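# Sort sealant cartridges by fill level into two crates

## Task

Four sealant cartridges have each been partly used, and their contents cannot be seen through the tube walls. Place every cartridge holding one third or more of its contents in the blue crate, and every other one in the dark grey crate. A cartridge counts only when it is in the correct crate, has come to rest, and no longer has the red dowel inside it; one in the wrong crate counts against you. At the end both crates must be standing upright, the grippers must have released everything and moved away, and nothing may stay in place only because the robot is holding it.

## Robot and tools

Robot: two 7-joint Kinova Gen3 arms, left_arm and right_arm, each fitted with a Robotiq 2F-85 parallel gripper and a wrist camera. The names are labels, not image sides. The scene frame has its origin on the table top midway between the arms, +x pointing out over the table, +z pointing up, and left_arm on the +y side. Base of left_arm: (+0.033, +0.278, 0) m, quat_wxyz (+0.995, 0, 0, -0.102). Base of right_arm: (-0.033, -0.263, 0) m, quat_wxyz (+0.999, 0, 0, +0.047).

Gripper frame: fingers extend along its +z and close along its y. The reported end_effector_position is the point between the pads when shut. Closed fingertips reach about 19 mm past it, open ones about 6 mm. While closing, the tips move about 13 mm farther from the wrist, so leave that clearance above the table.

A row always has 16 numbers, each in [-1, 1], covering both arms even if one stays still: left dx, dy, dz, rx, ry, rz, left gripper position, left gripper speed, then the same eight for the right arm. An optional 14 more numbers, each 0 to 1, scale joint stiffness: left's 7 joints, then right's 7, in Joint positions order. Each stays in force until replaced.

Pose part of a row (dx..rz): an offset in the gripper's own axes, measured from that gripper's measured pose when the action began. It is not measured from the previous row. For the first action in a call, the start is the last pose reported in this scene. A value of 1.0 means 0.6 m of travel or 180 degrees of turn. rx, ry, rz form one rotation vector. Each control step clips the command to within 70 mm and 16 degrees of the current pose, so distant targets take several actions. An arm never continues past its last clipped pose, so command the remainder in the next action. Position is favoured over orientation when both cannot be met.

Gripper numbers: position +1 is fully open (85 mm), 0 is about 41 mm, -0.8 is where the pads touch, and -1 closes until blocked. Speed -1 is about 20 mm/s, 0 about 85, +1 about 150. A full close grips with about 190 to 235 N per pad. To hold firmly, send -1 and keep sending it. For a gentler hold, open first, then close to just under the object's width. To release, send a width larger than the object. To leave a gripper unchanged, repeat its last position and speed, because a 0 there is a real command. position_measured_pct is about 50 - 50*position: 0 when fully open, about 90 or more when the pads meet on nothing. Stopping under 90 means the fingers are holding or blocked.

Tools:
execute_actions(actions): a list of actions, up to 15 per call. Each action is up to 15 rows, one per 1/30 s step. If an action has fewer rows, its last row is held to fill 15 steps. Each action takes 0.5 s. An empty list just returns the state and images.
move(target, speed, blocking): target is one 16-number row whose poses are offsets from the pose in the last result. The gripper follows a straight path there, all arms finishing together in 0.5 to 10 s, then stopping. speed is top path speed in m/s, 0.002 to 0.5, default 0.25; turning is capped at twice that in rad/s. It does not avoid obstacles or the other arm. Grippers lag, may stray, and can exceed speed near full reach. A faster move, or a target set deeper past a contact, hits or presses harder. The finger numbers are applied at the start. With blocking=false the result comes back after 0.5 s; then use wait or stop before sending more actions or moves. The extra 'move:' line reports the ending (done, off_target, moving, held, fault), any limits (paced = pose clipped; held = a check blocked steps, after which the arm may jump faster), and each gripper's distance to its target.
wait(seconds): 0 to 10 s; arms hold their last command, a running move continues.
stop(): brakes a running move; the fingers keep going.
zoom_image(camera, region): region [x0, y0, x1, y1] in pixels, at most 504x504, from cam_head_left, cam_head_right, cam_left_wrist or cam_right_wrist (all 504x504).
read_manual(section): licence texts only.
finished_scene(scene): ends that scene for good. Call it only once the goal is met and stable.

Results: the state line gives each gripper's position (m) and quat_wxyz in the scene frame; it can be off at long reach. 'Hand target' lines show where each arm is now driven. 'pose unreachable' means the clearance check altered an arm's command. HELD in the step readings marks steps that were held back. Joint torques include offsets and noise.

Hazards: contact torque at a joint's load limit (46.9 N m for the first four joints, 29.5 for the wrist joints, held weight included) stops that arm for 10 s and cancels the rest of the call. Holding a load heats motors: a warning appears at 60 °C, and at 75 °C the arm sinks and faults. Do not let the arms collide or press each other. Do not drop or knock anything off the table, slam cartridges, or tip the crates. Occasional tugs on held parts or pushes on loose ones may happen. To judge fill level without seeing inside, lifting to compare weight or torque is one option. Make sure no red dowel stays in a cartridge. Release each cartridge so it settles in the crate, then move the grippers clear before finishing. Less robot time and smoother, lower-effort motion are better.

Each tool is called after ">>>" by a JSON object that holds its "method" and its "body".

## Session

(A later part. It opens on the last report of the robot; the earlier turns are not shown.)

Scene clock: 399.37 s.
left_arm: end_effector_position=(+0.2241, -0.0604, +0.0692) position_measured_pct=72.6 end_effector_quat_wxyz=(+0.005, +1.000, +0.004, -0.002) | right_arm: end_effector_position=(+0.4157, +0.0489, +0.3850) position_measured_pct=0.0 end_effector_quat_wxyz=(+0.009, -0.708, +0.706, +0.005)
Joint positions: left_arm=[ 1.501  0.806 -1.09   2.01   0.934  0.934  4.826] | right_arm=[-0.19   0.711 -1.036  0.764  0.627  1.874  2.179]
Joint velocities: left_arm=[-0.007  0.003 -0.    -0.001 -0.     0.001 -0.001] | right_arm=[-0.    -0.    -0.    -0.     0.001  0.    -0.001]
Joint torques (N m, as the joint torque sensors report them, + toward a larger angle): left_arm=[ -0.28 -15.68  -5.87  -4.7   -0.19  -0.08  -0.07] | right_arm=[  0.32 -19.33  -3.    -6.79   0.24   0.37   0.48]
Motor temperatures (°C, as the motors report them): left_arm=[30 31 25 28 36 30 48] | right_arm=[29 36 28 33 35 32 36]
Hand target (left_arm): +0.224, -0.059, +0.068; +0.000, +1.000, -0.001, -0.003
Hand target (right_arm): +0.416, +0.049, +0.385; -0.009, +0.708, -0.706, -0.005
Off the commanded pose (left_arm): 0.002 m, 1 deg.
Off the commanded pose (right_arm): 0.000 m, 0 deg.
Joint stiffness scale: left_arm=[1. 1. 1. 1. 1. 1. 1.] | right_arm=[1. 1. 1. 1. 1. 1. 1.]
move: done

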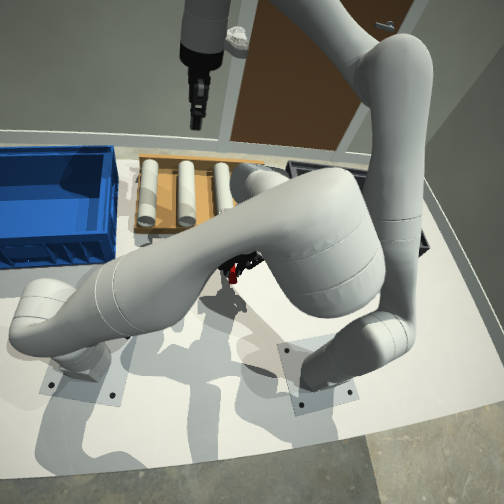

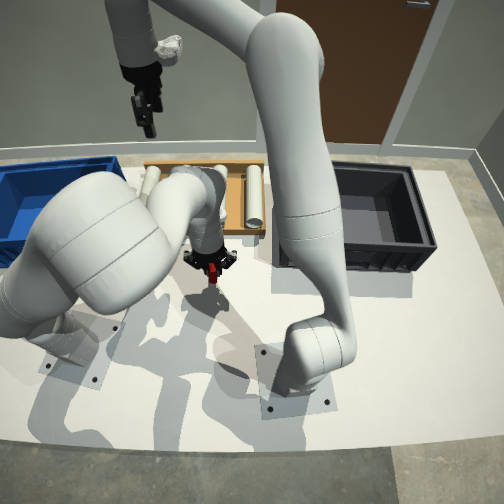

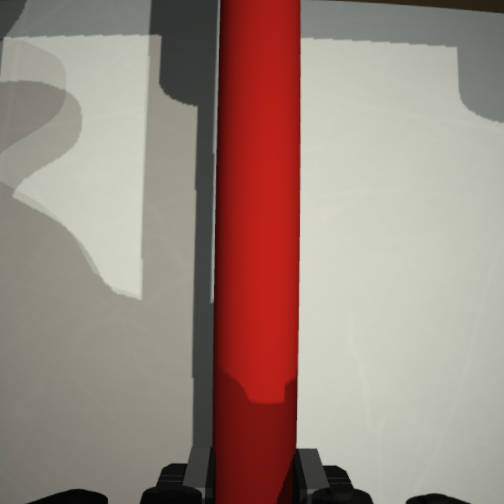

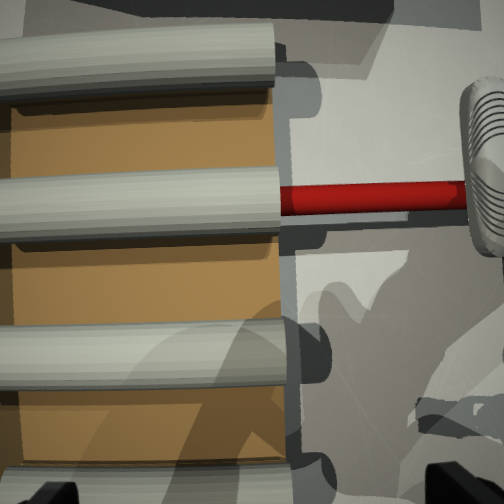

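>>> {"method": "move", "body": {"target": [0.0667,-0.0033,0.002,0.0032,0.0013,0.0025,-1,0,0,0,0,0,0,0,1,0], "speed": 0.04}}

Scene clock: 407.53 s.
left_arm: end_effector_position=(+0.2646, -0.0599, +0.0693) position_measured_pct=72.6 end_effector_quat_wxyz=(+0.004, +1.000, +0.006, +0.003) | right_arm: end_effector_position=(+0.4157, +0.0489, +0.3850) position_measured_pct=0.0 end_effector_quat_wxyz=(+0.009, -0.708, +0.706, +0.005)
Joint positions: left_arm=[ 1.404  0.838 -1.09   1.944  0.934  0.966  4.777] | right_arm=[-0.19   0.711 -1.036  0.764  0.627  1.874  2.179]
Joint velocities: left_arm=[-0.006  0.006 -0.    -0.001  0.     0.004 -0.002] | right_arm=[-0.001 -0.001 -0.    -0.001 -0.    -0.001 -0.001]
Joint torques (N m, as the joint torque sensors report them, + toward a larger angle): left_arm=[ -0.34 -16.63  -6.52  -5.04  -0.05  -0.14   0.09] | right_arm=[ -0.17 -19.2   -3.22  -7.29   0.29   0.31   0.14]
Motor temperatures (°C, as the motors report them): left_arm=[30 31 25 28 36 30 48] | right_arm=[29 36 28 33 35 32 36]
Hand target (left_arm): +0.264, -0.058, +0.068; -0.000, +1.000, +0.000, +0.001
Hand target (right_arm): +0.416, +0.049, +0.385; -0.009, +0.708, -0.706, -0.005
Off the commanded pose (left_arm): 0.002 m, 1 deg.
Off the commanded pose (right_arm): 0.000 m, 0 deg.
Joint stiffness scale: left_arm=[1. 1. 1. 1. 1. 1. 1.] | right_arm=[1. 1. 1. 1. 1. 1. 1.]
move: done

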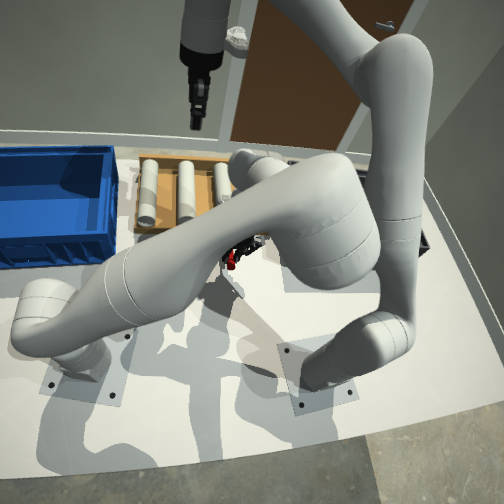

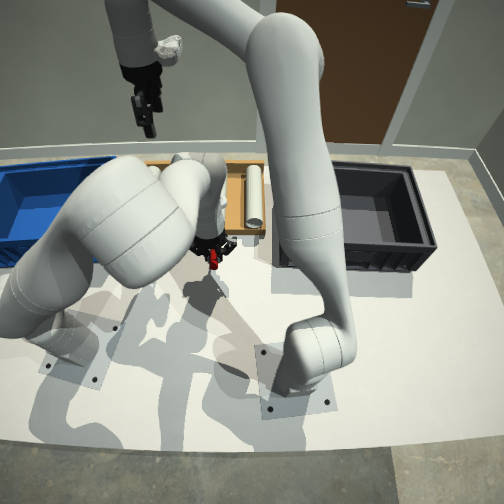

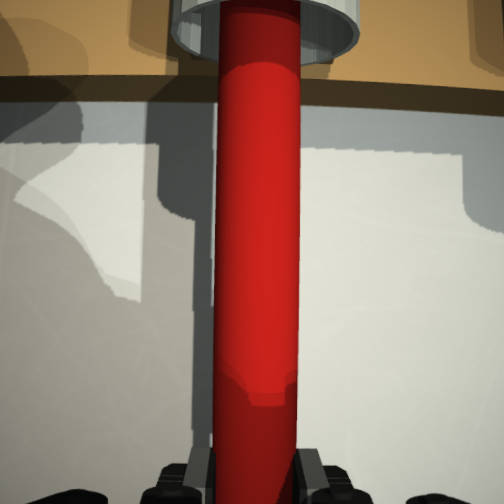

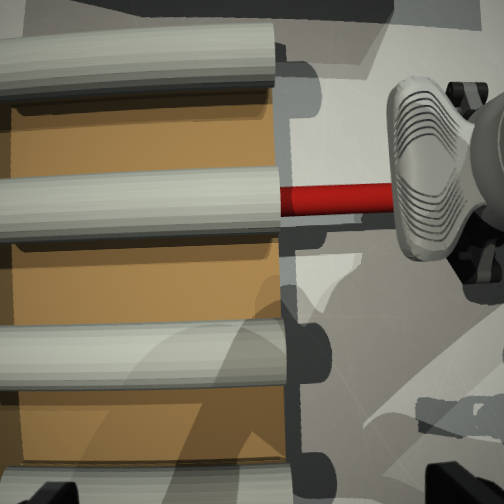

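>>> {"method": "move", "body": {"target": [0.0667,0,0.002,0.0025,-0.0019,0.0038,-1,0,0,0,0,0,0,0,1,0], "speed": 0.04}}

Scene clock: 413.67 s.
left_arm: end_effector_position=(+0.3052, -0.0612, +0.0699) position_measured_pct=72.6 end_effector_quat_wxyz=(+0.004, +1.000, +0.005, +0.002) | right_arm: end_effector_position=(+0.4157, +0.0489, +0.3850) position_measured_pct=0.0 end_effector_quat_wxyz=(+0.009, -0.708, +0.706, +0.005)
Joint positions: left_arm=[ 1.305  0.875 -1.086  1.858  0.934  1.014  4.737] | right_arm=[-0.19   0.711 -1.036  0.764  0.627  1.874  2.179]
Joint velocities: left_arm=[-0.006  0.006  0.002 -0.002 -0.     0.003 -0.002] | right_arm=[ 0.001  0.     0.    -0.     0.002  0.001  0.   ]
Joint torques (N m, as the joint torque sensors report them, + toward a larger angle): left_arm=[  0.07 -17.64  -6.7   -4.91  -0.12   0.15   0.22] | right_arm=[  0.29 -19.8   -3.48  -7.33  -0.03   0.21   0.32]
Motor temperatures (°C, as the motors report them): left_arm=[30 31 25 28 36 30 48] | right_arm=[29 36 28 33 35 32 36]
Hand target (left_arm): +0.305, -0.060, +0.068; +0.000, +1.000, -0.000, -0.000
Hand target (right_arm): +0.416, +0.049, +0.385; -0.009, +0.708, -0.706, -0.005
Off the commanded pose (left_arm): 0.002 m, 1 deg.
Off the commanded pose (right_arm): 0.000 m, 0 deg.
Joint stiffness scale: left_arm=[1. 1. 1. 1. 1. 1. 1.] | right_arm=[1. 1. 1. 1. 1. 1. 1.]
move: done

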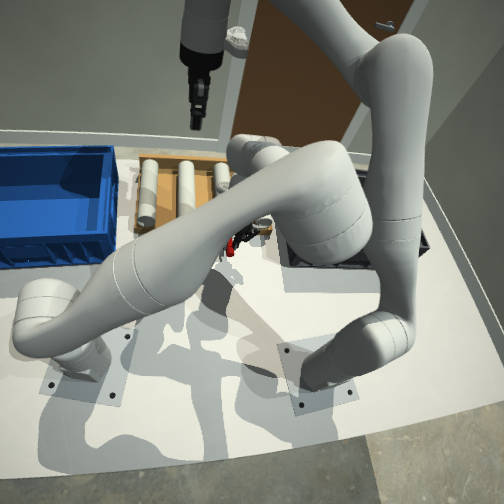

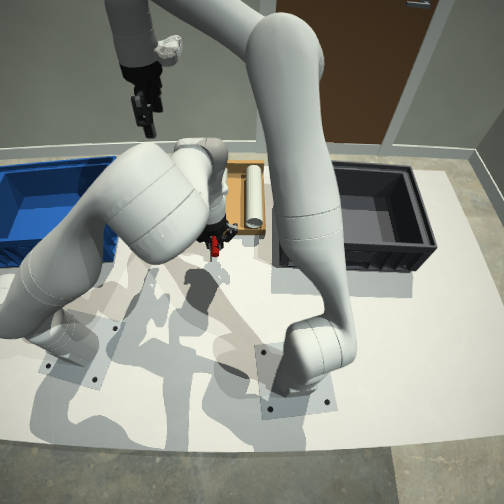

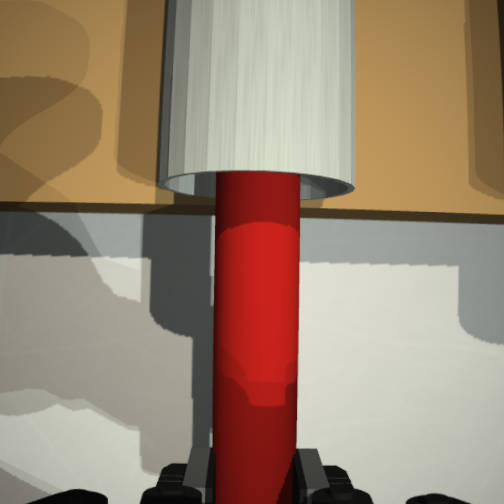

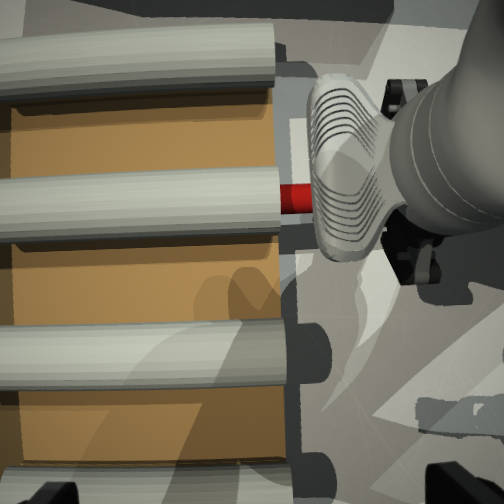

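>>> {"method": "move", "body": {"target": [0.0417,-0.002,0.003,0.0025,-0.0013,0.0032,-1,0,0,0,0,0,0,0,1,0], "speed": 0.03}}

Scene clock: 417.60 s.
left_arm: end_effector_position=(+0.3312, -0.0611, +0.0699) position_measured_pct=72.6 end_effector_quat_wxyz=(+0.004, +1.000, +0.005, +0.003) | right_arm: end_effector_position=(+0.4157, +0.0489, +0.3850) position_measured_pct=0.0 end_effector_quat_wxyz=(+0.009, -0.708, +0.706, +0.005)
Joint positions: left_arm=[ 1.245  0.898 -1.084  1.802  0.934  1.042  4.717] | right_arm=[-0.19   0.711 -1.036  0.764  0.627  1.874  2.179]
Joint velocities: left_arm=[-0.005  0.006  0.002 -0.002 -0.     0.003 -0.002] | right_arm=[-0.001  0.    -0.    -0.    -0.001  0.001  0.001]
Joint torques (N m, as the joint torque sensors report them, + toward a larger angle): left_arm=[  0.29 -17.98  -7.03  -5.15  -0.19  -0.06   0.2 ] | right_arm=[  0.24 -19.51  -3.49  -6.88   0.27   0.27   0.16]
Motor temperatures (°C, as the motors report them): left_arm=[30 31 25 28 36 30 48] | right_arm=[29 36 28 33 35 32 36]
Hand target (left_arm): +0.330, -0.060, +0.068; +0.001, +1.000, +0.000, +0.000
Hand target (right_arm): +0.416, +0.049, +0.385; -0.009, +0.708, -0.706, -0.005
Off the commanded pose (left_arm): 0.002 m, 1 deg.
Off the commanded pose (right_arm): 0.000 m, 0 deg.
Joint stiffness scale: left_arm=[1. 1. 1. 1. 1. 1. 1.] | right_arm=[1. 1. 1. 1. 1. 1. 1.]
move: done

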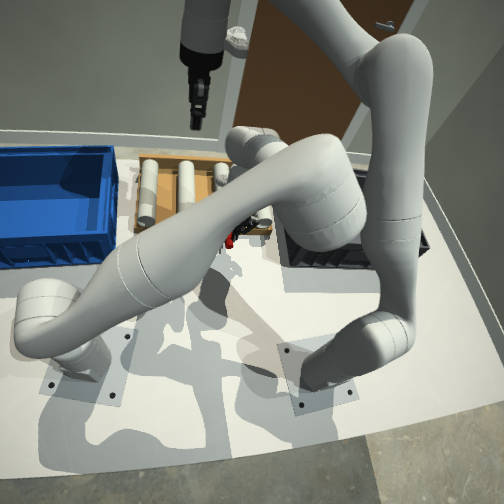

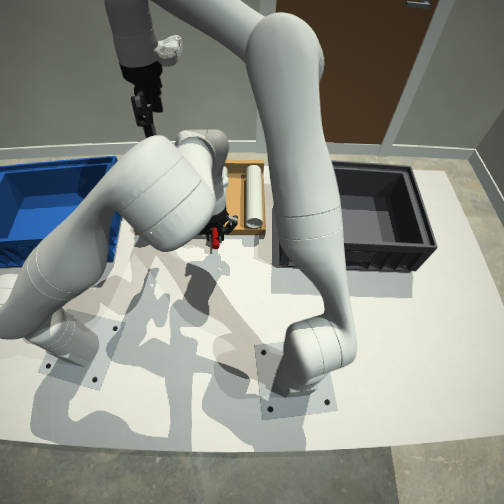

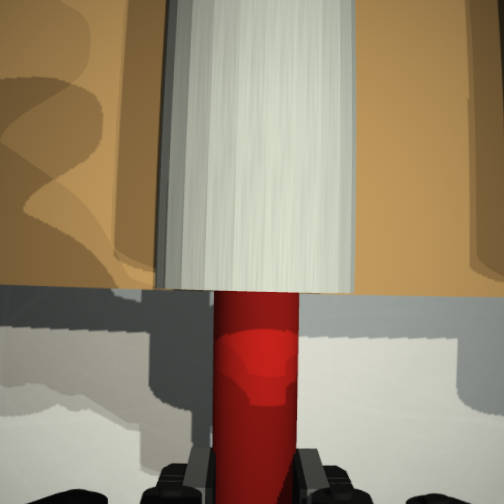

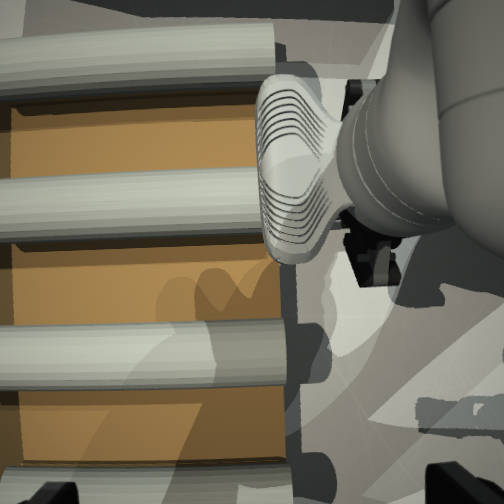

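>>> {"method": "move", "body": {"target": [0.0417,-0.002,0.003,0.0025,-0.0019,0.0032,-1,0,0,0,0,0,0,0,1,0], "speed": 0.03}}

Scene clock: 422.30 s.
left_arm: end_effector_position=(+0.3534, -0.0614, +0.0695) position_measured_pct=72.6 end_effector_quat_wxyz=(+0.004, +1.000, +0.004, -0.001) | right_arm: end_effector_position=(+0.4157, +0.0489, +0.3850) position_measured_pct=0.0 end_effector_quat_wxyz=(+0.009, -0.708, +0.706, +0.005)
Joint positions: left_arm=[ 1.188  0.924 -1.08   1.742  0.934  1.08   4.703] | right_arm=[-0.19   0.711 -1.036  0.764  0.627  1.874  2.179]
Joint velocities: left_arm=[-0.005  0.013  0.001 -0.007  0.     0.01  -0.009] | right_arm=[ 0.     0.001 -0.    -0.    -0.     0.002 -0.002]
Joint torques (N m, as the joint torque sensors report them, + toward a larger angle): left_arm=[ -1.94 -18.5   -8.76  -6.06  -0.22  -1.71  -0.11] | right_arm=[  0.47 -19.39  -2.42  -6.78   0.15   0.19   0.07]
Motor temperatures (°C, as the motors report them): left_arm=[30 31 25 28 36 30 48] | right_arm=[29 36 28 33 35 32 36]
Hand target (left_arm): +0.356, -0.060, +0.068; +0.000, +1.000, +0.000, +0.000
Hand target (right_arm): +0.416, +0.049, +0.385; -0.009, +0.708, -0.706, -0.005
Off the commanded pose (left_arm): 0.004 m, 1 deg.
Off the commanded pose (right_arm): 0.000 m, 0 deg.
Joint stiffness scale: left_arm=[1. 1. 1. 1. 1. 1. 1.] | right_arm=[1. 1. 1. 1. 1. 1. 1.]
move: off_target (left_arm)

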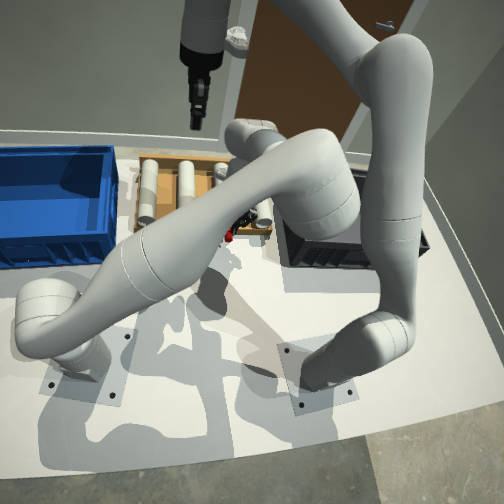

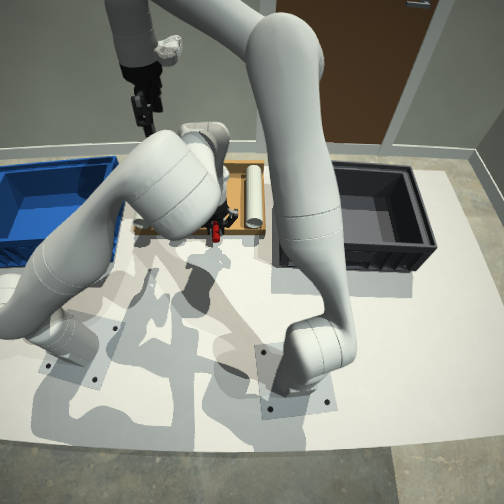

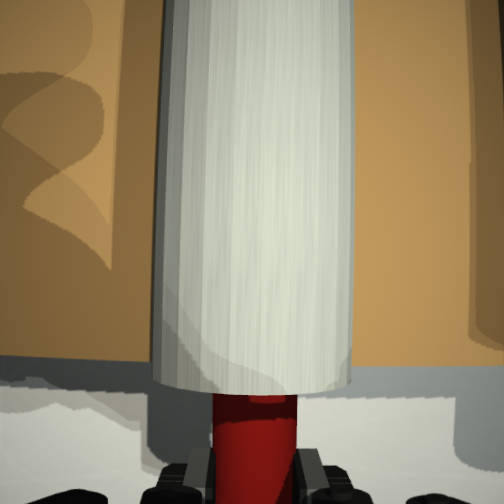

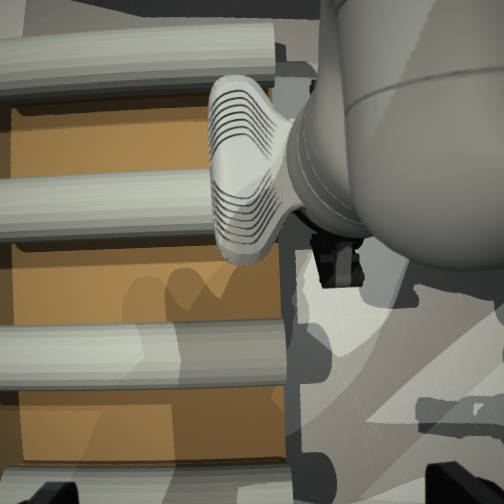

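>>> {"method": "move", "body": {"target": [-0.32,0,0,0.0025,0.0006,0.0025,-1,0,0,0,0,0,0,0,1,0], "speed": 0.1}}

>>> {"method": "move", "body": {"target": [0,-0.3733,0,0,0,0,-1,0,-0.15,-0.05,0,0,0,0,1,0], "speed": 0.2}}

Scene clock: 445.47 s.
left_arm: end_effector_position=(+0.1601, -0.0617, +0.0681) position_measured_pct=72.6 end_effector_quat_wxyz=(-0.003, +1.000, -0.005, -0.003) | right_arm: end_effector_position=(+0.4157, +0.0489, +0.3850) position_measured_pct=0.0 end_effector_quat_wxyz=(+0.009, -0.708, +0.706, +0.005)
Joint positions: left_arm=[ 1.686  0.788 -1.112  2.079  0.934  0.912  4.934] | right_arm=[-0.19   0.711 -1.036  0.764  0.627  1.874  2.179]
Joint velocities: left_arm=[ 0.008  0.001 -0.003  0.    -0.    -0.    -0.   ] | right_arm=[-0.     0.     0.    -0.    -0.001 -0.001  0.   ]
Joint torques (N m, as the joint torque sensors report them, + toward a larger angle): left_arm=[ -0.34 -14.69  -5.69  -4.73  -0.14  -0.04   0.07] | right_arm=[  0.65 -19.65  -2.84  -6.72  -0.03   0.32   0.18]
Motor temperatures (°C, as the motors report them): left_arm=[30 31 25 28 36 30 48] | right_arm=[29 36 28 33 35 32 36]
Hand target (left_arm): +0.161, -0.062, +0.069; -0.001, +1.000, +0.000, -0.001
Hand target (right_arm): +0.416, +0.049, +0.385; -0.009, +0.708, -0.706, -0.005
Off the commanded pose (left_arm): 0.002 m, 1 deg.
Off the commanded pose (right_arm): 0.000 m, 0 deg.
Joint stiffness scale: left_arm=[1. 1. 1. 1. 1. 1. 1.] | right_arm=[1. 1. 1. 1. 1. 1. 1.]
move: done

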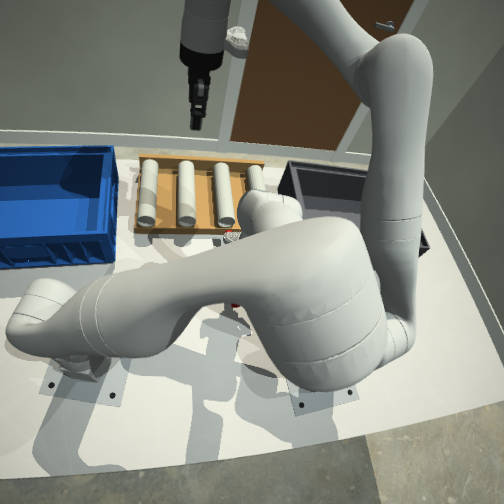

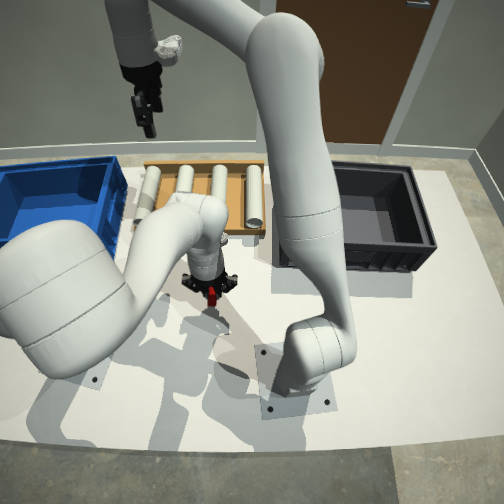

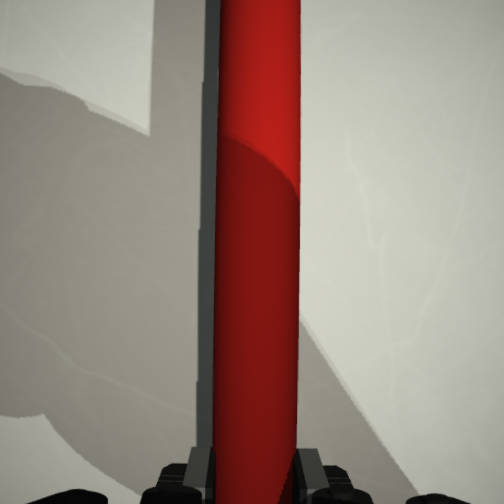

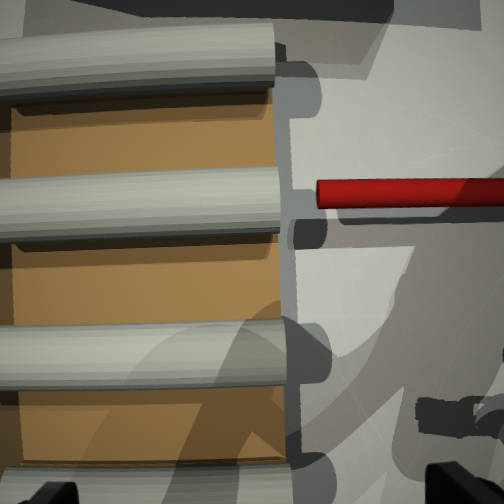

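Scene clock: 447.17 s.
left_arm: end_effector_position=(+0.1651, +0.1588, +0.0709) position_measured_pct=72.6 end_effector_quat_wxyz=(-0.024, +0.999, -0.006, -0.025) | right_arm: end_effector_position=(+0.4469, +0.1374, +0.3883) position_measured_pct=0.0 end_effector_quat_wxyz=(+0.030, -0.705, +0.709, +0.001)
Joint positions: left_arm=[ 1.369  0.597 -1.308  2.579  0.935  0.696  4.174] | right_arm=[-0.602  0.937 -0.853  0.076  0.809  2.093  2.37 ]
Joint velocities: left_arm=[ 0.     0.027 -0.039  0.    -0.     0.035 -0.039] | right_arm=[-0.007  0.003  0.025 -0.005 -0.022  0.001  0.002]
Joint torques (N m, as the joint torque sensors report them, + toward a larger angle): left_arm=[-0.16 -9.06 -3.42 -2.91 -0.24  0.1  -0.2 ] | right_arm=[  0.27 -22.89  -0.36  -5.97   0.1    0.3    0.28]
Motor temperatures (°C, as the motors report them): left_arm=[30 31 25 28 36 30 48] | right_arm=[29 36 28 33 35 32 36]
Hand target (left_arm): +0.163, +0.161, +0.070; -0.026, +0.999, -0.004, -0.027
Hand target (right_arm): +0.445, +0.139, +0.387; -0.027, +0.708, -0.706, -0.003
Off the commanded pose (left_arm): 0.005 m, 3 deg.
Off the commanded pose (right_arm): 0.003 m, 3 deg.
Joint stiffness scale: left_arm=[1. 1. 1. 1. 1. 1. 1.] | right_arm=[1. 1. 1. 1. 1. 1. 1.]
joint sent to its limit (left arm) — the command would take joint 4 (elbow) past its upper limit, so that joint was sent only as far as its limit.
joint sent to its limit (right arm) — the command would take joint 6 (wrist pitch) past its upper limit, so that joint was sent only as far as its limit.
move: off_target (left_arm, right_arm)

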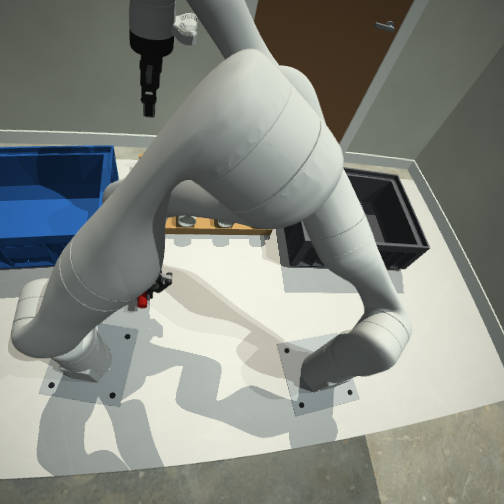

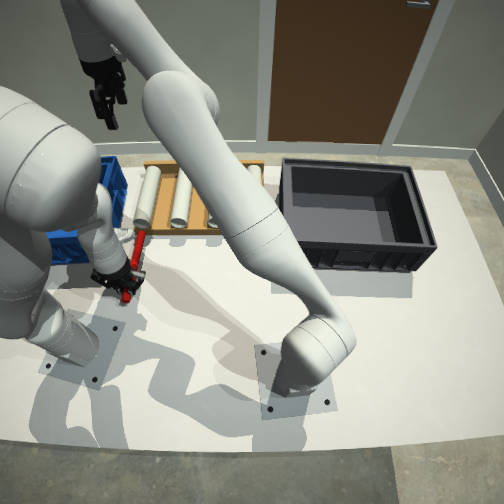

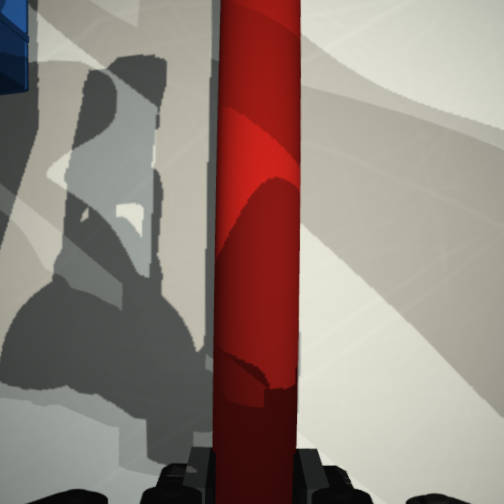

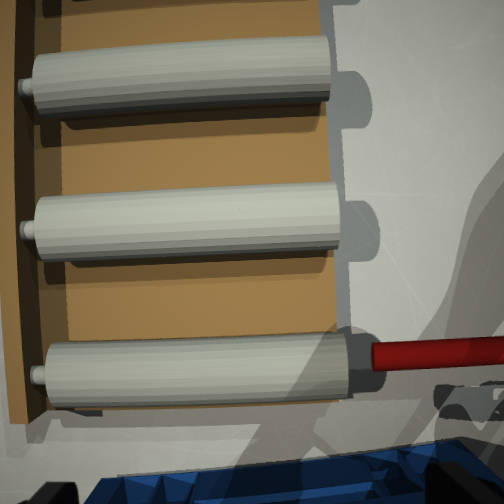

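>>> {"method": "move", "body": {"target": [0.02,-0.01,0.005,-0.0153,0.0159,-0.0038,-1,0,0,0,0,0,0,0,1,0], "speed": 0.04}}

Scene clock: 462.10 s.
left_arm: end_effector_position=(+0.1782, +0.1636, +0.0686) position_measured_pct=72.6 end_effector_quat_wxyz=(-0.017, +1.000, -0.005, -0.018) | right_arm: end_effector_position=(+0.4467, +0.1377, +0.3882) position_measured_pct=0.0 end_effector_quat_wxyz=(+0.030, -0.705, +0.709, +0.001)
Joint positions: left_arm=[ 1.299  0.614 -1.311  2.579  0.985  0.699  4.065] | right_arm=[-0.603  0.938 -0.852  0.076  0.808  2.093  2.37 ]
Joint velocities: left_arm=[-0.015  0.017 -0.014 -0.     0.01   0.017 -0.025] | right_arm=[ 0.     0.    -0.     0.001 -0.001 -0.001 -0.   ]
Joint torques (N m, as the joint torque sensors report them, + toward a larger angle): left_arm=[-0.01 -9.1  -3.26 -2.68 -0.31 -0.16  0.23] | right_arm=[  0.65 -23.22  -0.19  -5.63   0.26  -0.11   0.  ]
Motor temperatures (°C, as the motors report them): left_arm=[30 31 25 28 36 30 48] | right_arm=[29 37 28 33 35 32 36]
Hand target (left_arm): +0.178, +0.164, +0.068; -0.016, +1.000, +0.001, -0.019
Hand target (right_arm): +0.447, +0.137, +0.388; -0.030, +0.705, -0.709, -0.001
Off the commanded pose (left_arm): 0.002 m, 3 deg.
Off the commanded pose (right_arm): 0.000 m, 0 deg.
Joint stiffness scale: left_arm=[1. 1. 1. 1. 1. 1. 1.] | right_arm=[1. 1. 1. 1. 1. 1. 1.]
joint sent to its limit (left arm) — the command would take joint 4 (elbow) past its upper limit, so that joint was sent only as far as its limit.
move: off_target (left_arm)

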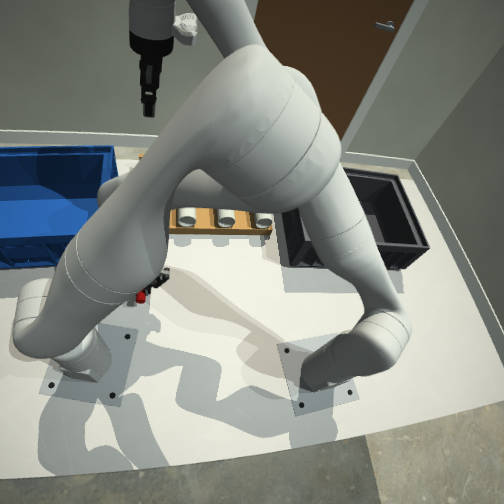

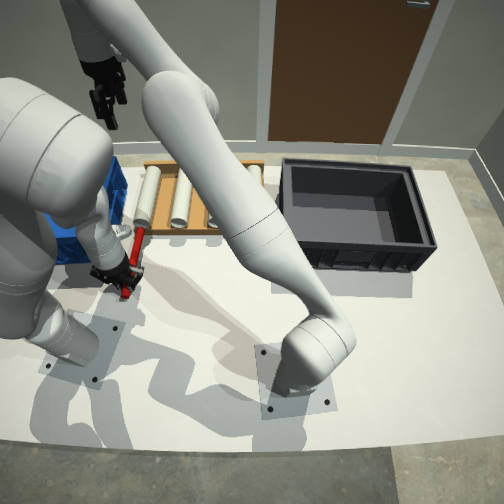

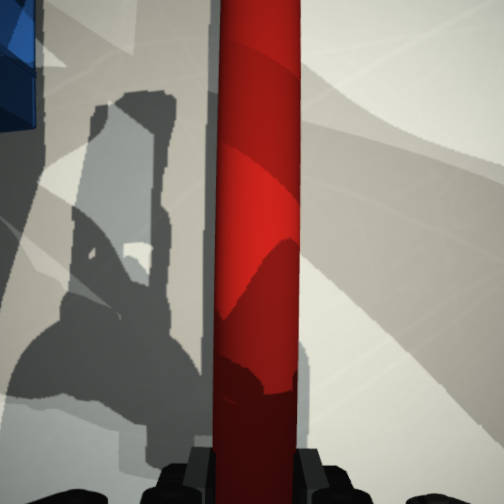

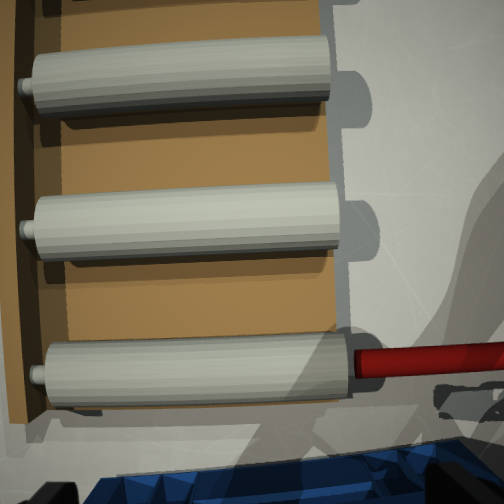

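>>> {"method": "move", "body": {"target": [0,0,-0.004,0.035,0.0115,-0.003,-1,0,0,0,0,0,0,0,1,0], "speed": 0.04}}

Scene clock: 478.80 s.
left_arm: end_effector_position=(+0.1777, +0.1629, +0.0705) position_measured_pct=72.6 end_effector_quat_wxyz=(-0.068, +0.998, +0.000, +0.000) | right_arm: end_effector_position=(+0.4467, +0.1377, +0.3882) position_measured_pct=0.0 end_effector_quat_wxyz=(+0.030, -0.705, +0.709, +0.001)
Joint positions: left_arm=[ 1.469  0.676 -1.35   2.539  0.894  0.703  4.302] | right_arm=[-0.603  0.938 -0.852  0.076  0.808  2.093  2.37 ]
Joint velocities: left_arm=[ 0.017  0.005 -0.001 -0.003 -0.006 -0.001  0.013] | right_arm=[-0.001 -0.    -0.    -0.    -0.    -0.001 -0.001]
Joint torques (N m, as the joint torque sensors report them, + toward a larger angle): left_arm=[-0.28 -9.17 -3.61 -2.96 -0.38 -0.25 -0.2 ] | right_arm=[  0.54 -24.02   0.2   -5.79   0.3    0.29   0.29]
Motor temperatures (°C, as the motors report them): left_arm=[30 31 25 28 36 30 48] | right_arm=[29 37 28 33 35 32 36]
Hand target (left_arm): +0.178, +0.164, +0.071; -0.071, +0.997, -0.001, +0.000
Hand target (right_arm): +0.447, +0.138, +0.388; -0.030, +0.705, -0.709, -0.001
Off the commanded pose (left_arm): 0.001 m, 0 deg.
Off the commanded pose (right_arm): 0.000 m, 0 deg.
Joint stiffness scale: left_arm=[1. 1. 1. 1. 1. 1. 1.] | right_arm=[1. 1. 1. 1. 1. 1. 1.]
move: done

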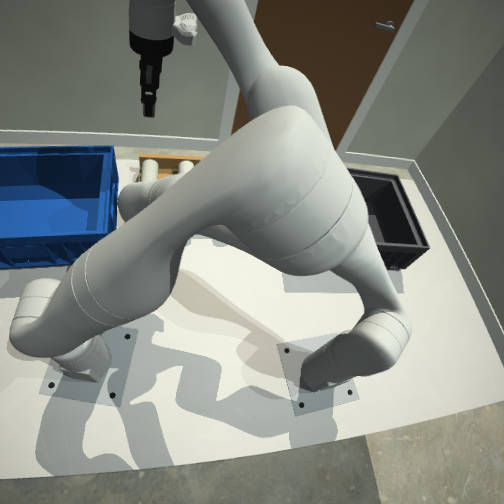

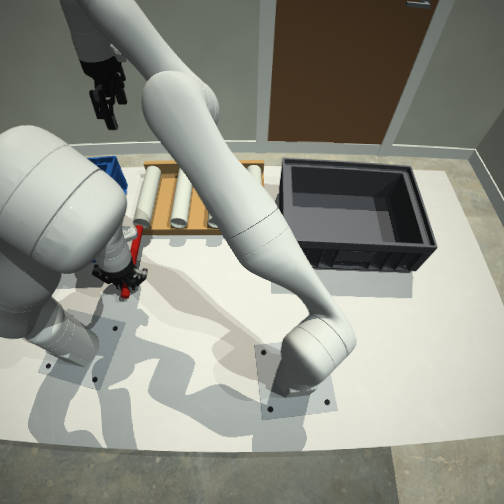

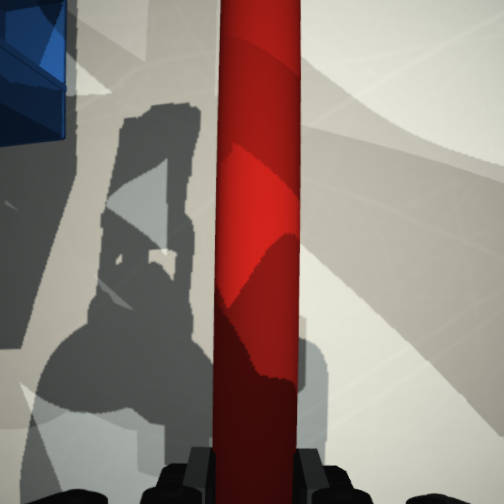

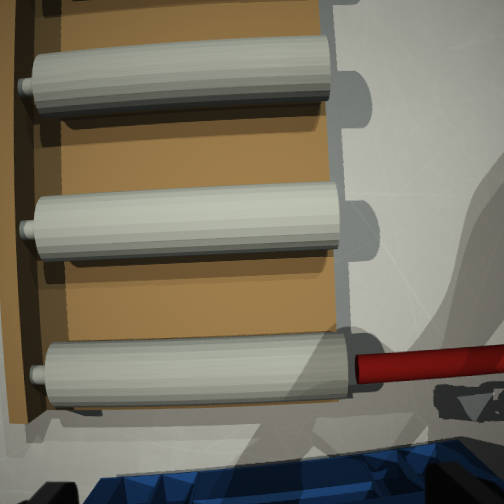

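>>> {"method": "move", "body": {"target": [0.0667,0.005,0.003,0,0,0,-1,0,0,0,0,0,0,0,1,0], "speed": 0.035}}

Scene clock: 484.77 s.
left_arm: end_effector_position=(+0.2182, +0.1600, +0.0690) position_measured_pct=72.6 end_effector_quat_wxyz=(-0.067, +0.998, +0.005, +0.003) | right_arm: end_effector_position=(+0.4467, +0.1377, +0.3882) position_measured_pct=0.0 end_effector_quat_wxyz=(+0.030, -0.705, +0.709, +0.001)
Joint positions: left_arm=[ 1.328  0.701 -1.294  2.454  0.894  0.721  4.264] | right_arm=[-0.603  0.938 -0.852  0.076  0.808  2.093  2.37 ]
Joint velocities: left_arm=[-0.014 -0.002  0.006 -0.002  0.    -0.    -0.   ] | right_arm=[-0.     0.001  0.    -0.002 -0.001  0.001 -0.002]
Joint torques (N m, as the joint torque sensors report them, + toward a larger angle): left_arm=[ -0.33 -10.63  -4.61  -3.38  -0.32  -0.18   0.15] | right_arm=[  0.27 -23.88   0.34  -5.27  -0.02   0.13  -0.32]
Motor temperatures (°C, as the motors report them): left_arm=[30 31 25 28 36 30 48] | right_arm=[29 37 28 33 35 32 36]
Hand target (left_arm): +0.218, +0.160, +0.068; -0.068, +0.998, +0.001, +0.000
Hand target (right_arm): +0.447, +0.138, +0.388; -0.030, +0.705, -0.709, -0.001
Off the commanded pose (left_arm): 0.001 m, 1 deg.
Off the commanded pose (right_arm): 0.000 m, 0 deg.
Joint stiffness scale: left_arm=[1. 1. 1. 1. 1. 1. 1.] | right_arm=[1. 1. 1. 1. 1. 1. 1.]
move: done

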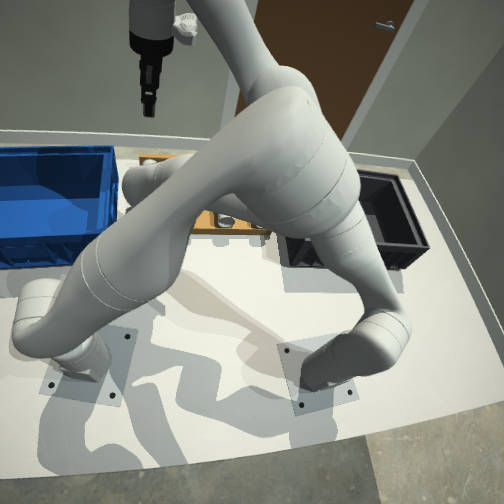

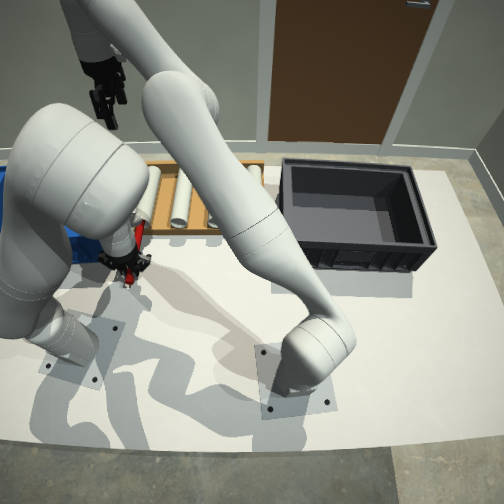

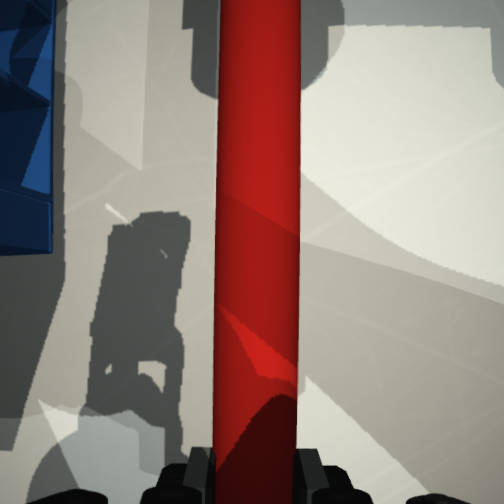

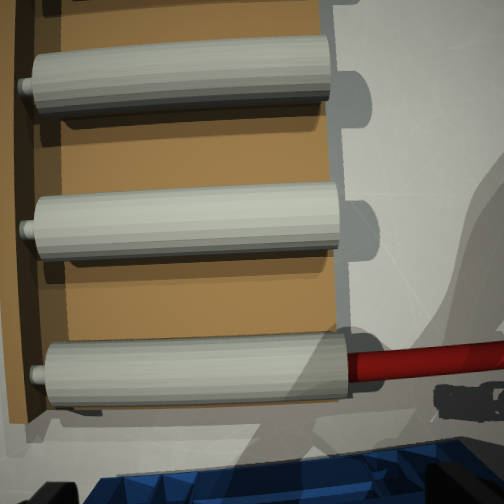

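>>> {"method": "move", "body": {"target": [0,0,0,0,0,0,-1,0,0.9,0.167,0.05,0,0,0,1,0], "speed": 0.4}}

>>> {"method": "move", "body": {"target": [0.0667,0,0.001,0,-0.002,0.003,-1,0,0,0,0,0,0,0,1,0], "speed": 0.035}}

Scene clock: 500.27 s.
left_arm: end_effector_position=(+0.2184, +0.1602, +0.0690) position_measured_pct=72.6 end_effector_quat_wxyz=(-0.067, +0.998, +0.006, +0.003) | right_arm: end_effector_position=(+0.3476, -0.4012, +0.3314) position_measured_pct=0.0 end_effector_quat_wxyz=(+0.026, -0.705, +0.709, -0.005)
Joint positions: left_arm=[ 1.326  0.701 -1.294  2.454  0.894  0.721  4.264] | right_arm=[ 1.115  0.311 -0.952  1.518  0.221  1.402  3.201]
Joint velocities: left_arm=[ 0.    -0.002  0.    -0.    -0.    -0.     0.   ] | right_arm=[ 0.008  0.004 -0.    -0.     0.    -0.     0.001]
Joint torques (N m, as the joint torque sensors report them, + toward a larger angle): left_arm=[ -0.5  -10.29  -4.55  -3.24  -0.56  -0.45   0.05] | right_arm=[  0.09 -11.38  -2.19  -9.03  -0.13   0.19   0.28]
Motor temperatures (°C, as the motors report them): left_arm=[30 31 25 28 36 30 48] | right_arm=[29 37 28 32 35 32 36]
Hand target (left_arm): +0.218, +0.160, +0.069; -0.067, +0.998, +0.005, +0.003
Hand target (right_arm): +0.347, -0.401, +0.331; -0.028, +0.705, -0.709, +0.000
Off the commanded pose (left_arm): 0.000 m, 0 deg.
Off the commanded pose (right_arm): 0.003 m, 1 deg.
Joint stiffness scale: left_arm=[1. 1. 1. 1. 1. 1. 1.] | right_arm=[1. 1. 1. 1. 1. 1. 1.]
move: done; limits=paced

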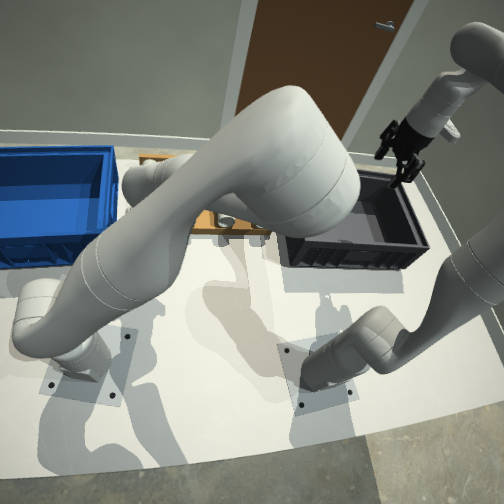

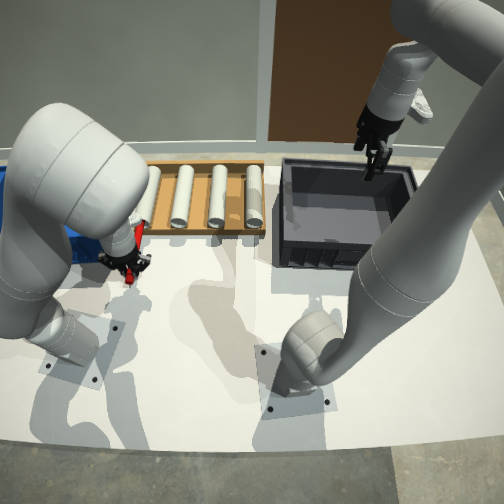

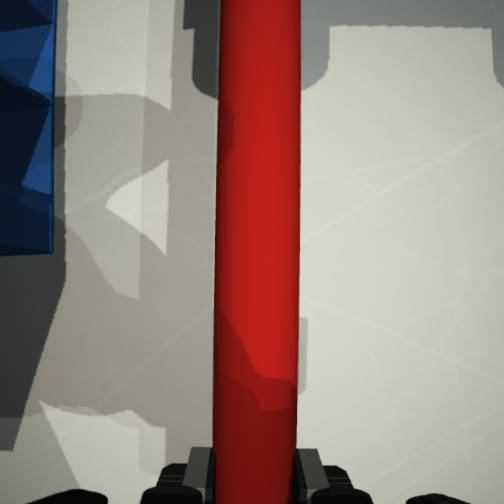

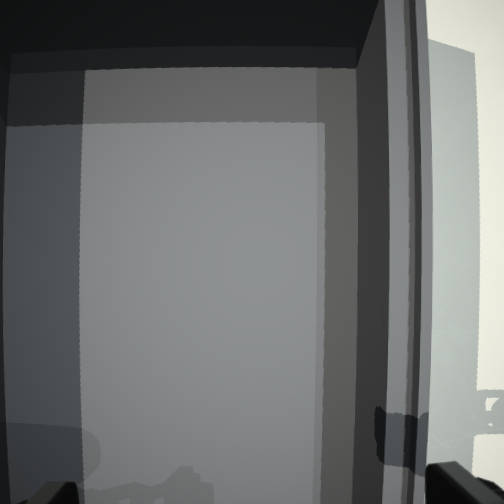

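Scene clock: 501.73 s.
left_arm: end_effector_position=(+0.2597, +0.1599, +0.0696) position_measured_pct=72.6 end_effector_quat_wxyz=(-0.064, +0.998, +0.008, +0.004) | right_arm: end_effector_position=(+0.3476, -0.4012, +0.3314) position_measured_pct=0.0 end_effector_quat_wxyz=(+0.026, -0.705, +0.709, -0.005)
Joint positions: left_arm=[ 1.203  0.734 -1.262  2.36   0.889  0.763  4.228] | right_arm=[ 1.115  0.311 -0.952  1.518  0.221  1.402  3.201]
Joint velocities: left_arm=[-0.006  0.001  0.003 -0.001  0.     0.002 -0.002] | right_arm=[-0.001  0.001 -0.    -0.001 -0.001  0.    -0.001]
Joint torques (N m, as the joint torque sensors report them, + toward a larger angle): left_arm=[  0.06 -11.45  -5.16  -3.48  -0.36  -0.4    0.29] | right_arm=[  0.1  -11.54  -2.17  -8.48  -0.13  -0.02   0.07]
Motor temperatures (°C, as the motors report them): left_arm=[30 31 25 28 36 30 48] | right_arm=[29 37 28 32 35 32 36]
Hand target (left_arm): +0.259, +0.161, +0.069; -0.067, +0.998, +0.002, -0.000
Hand target (right_arm): +0.348, -0.401, +0.331; -0.026, +0.705, -0.709, +0.005
Off the commanded pose (left_arm): 0.002 m, 1 deg.
Off the commanded pose (right_arm): 0.000 m, 0 deg.
Joint stiffness scale: left_arm=[1. 1. 1. 1. 1. 1. 1.] | right_arm=[1. 1. 1. 1. 1. 1. 1.]
move: done

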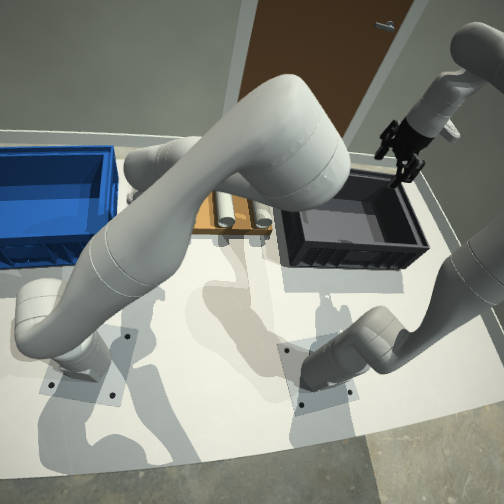

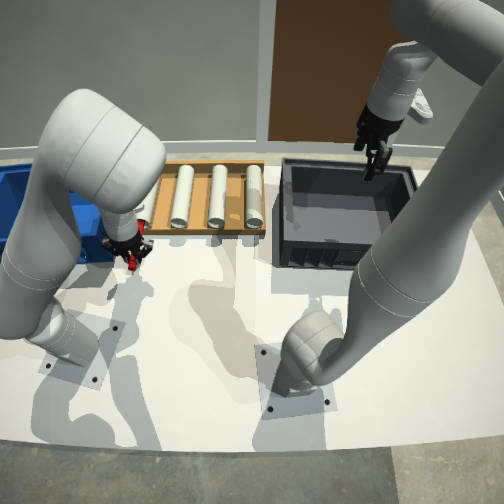

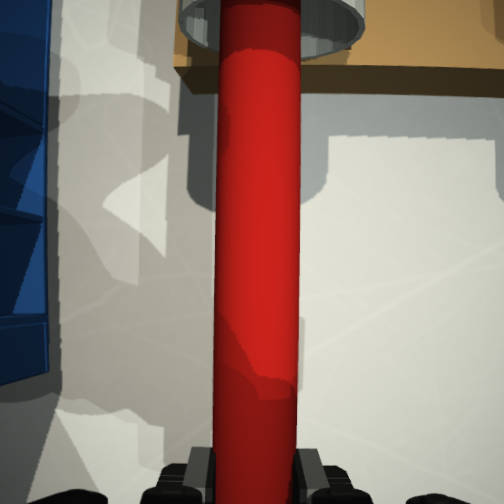

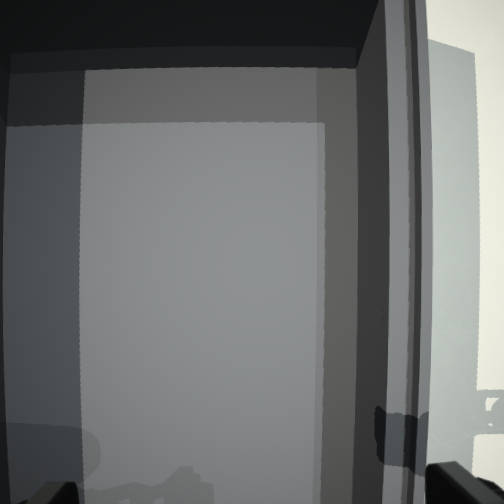

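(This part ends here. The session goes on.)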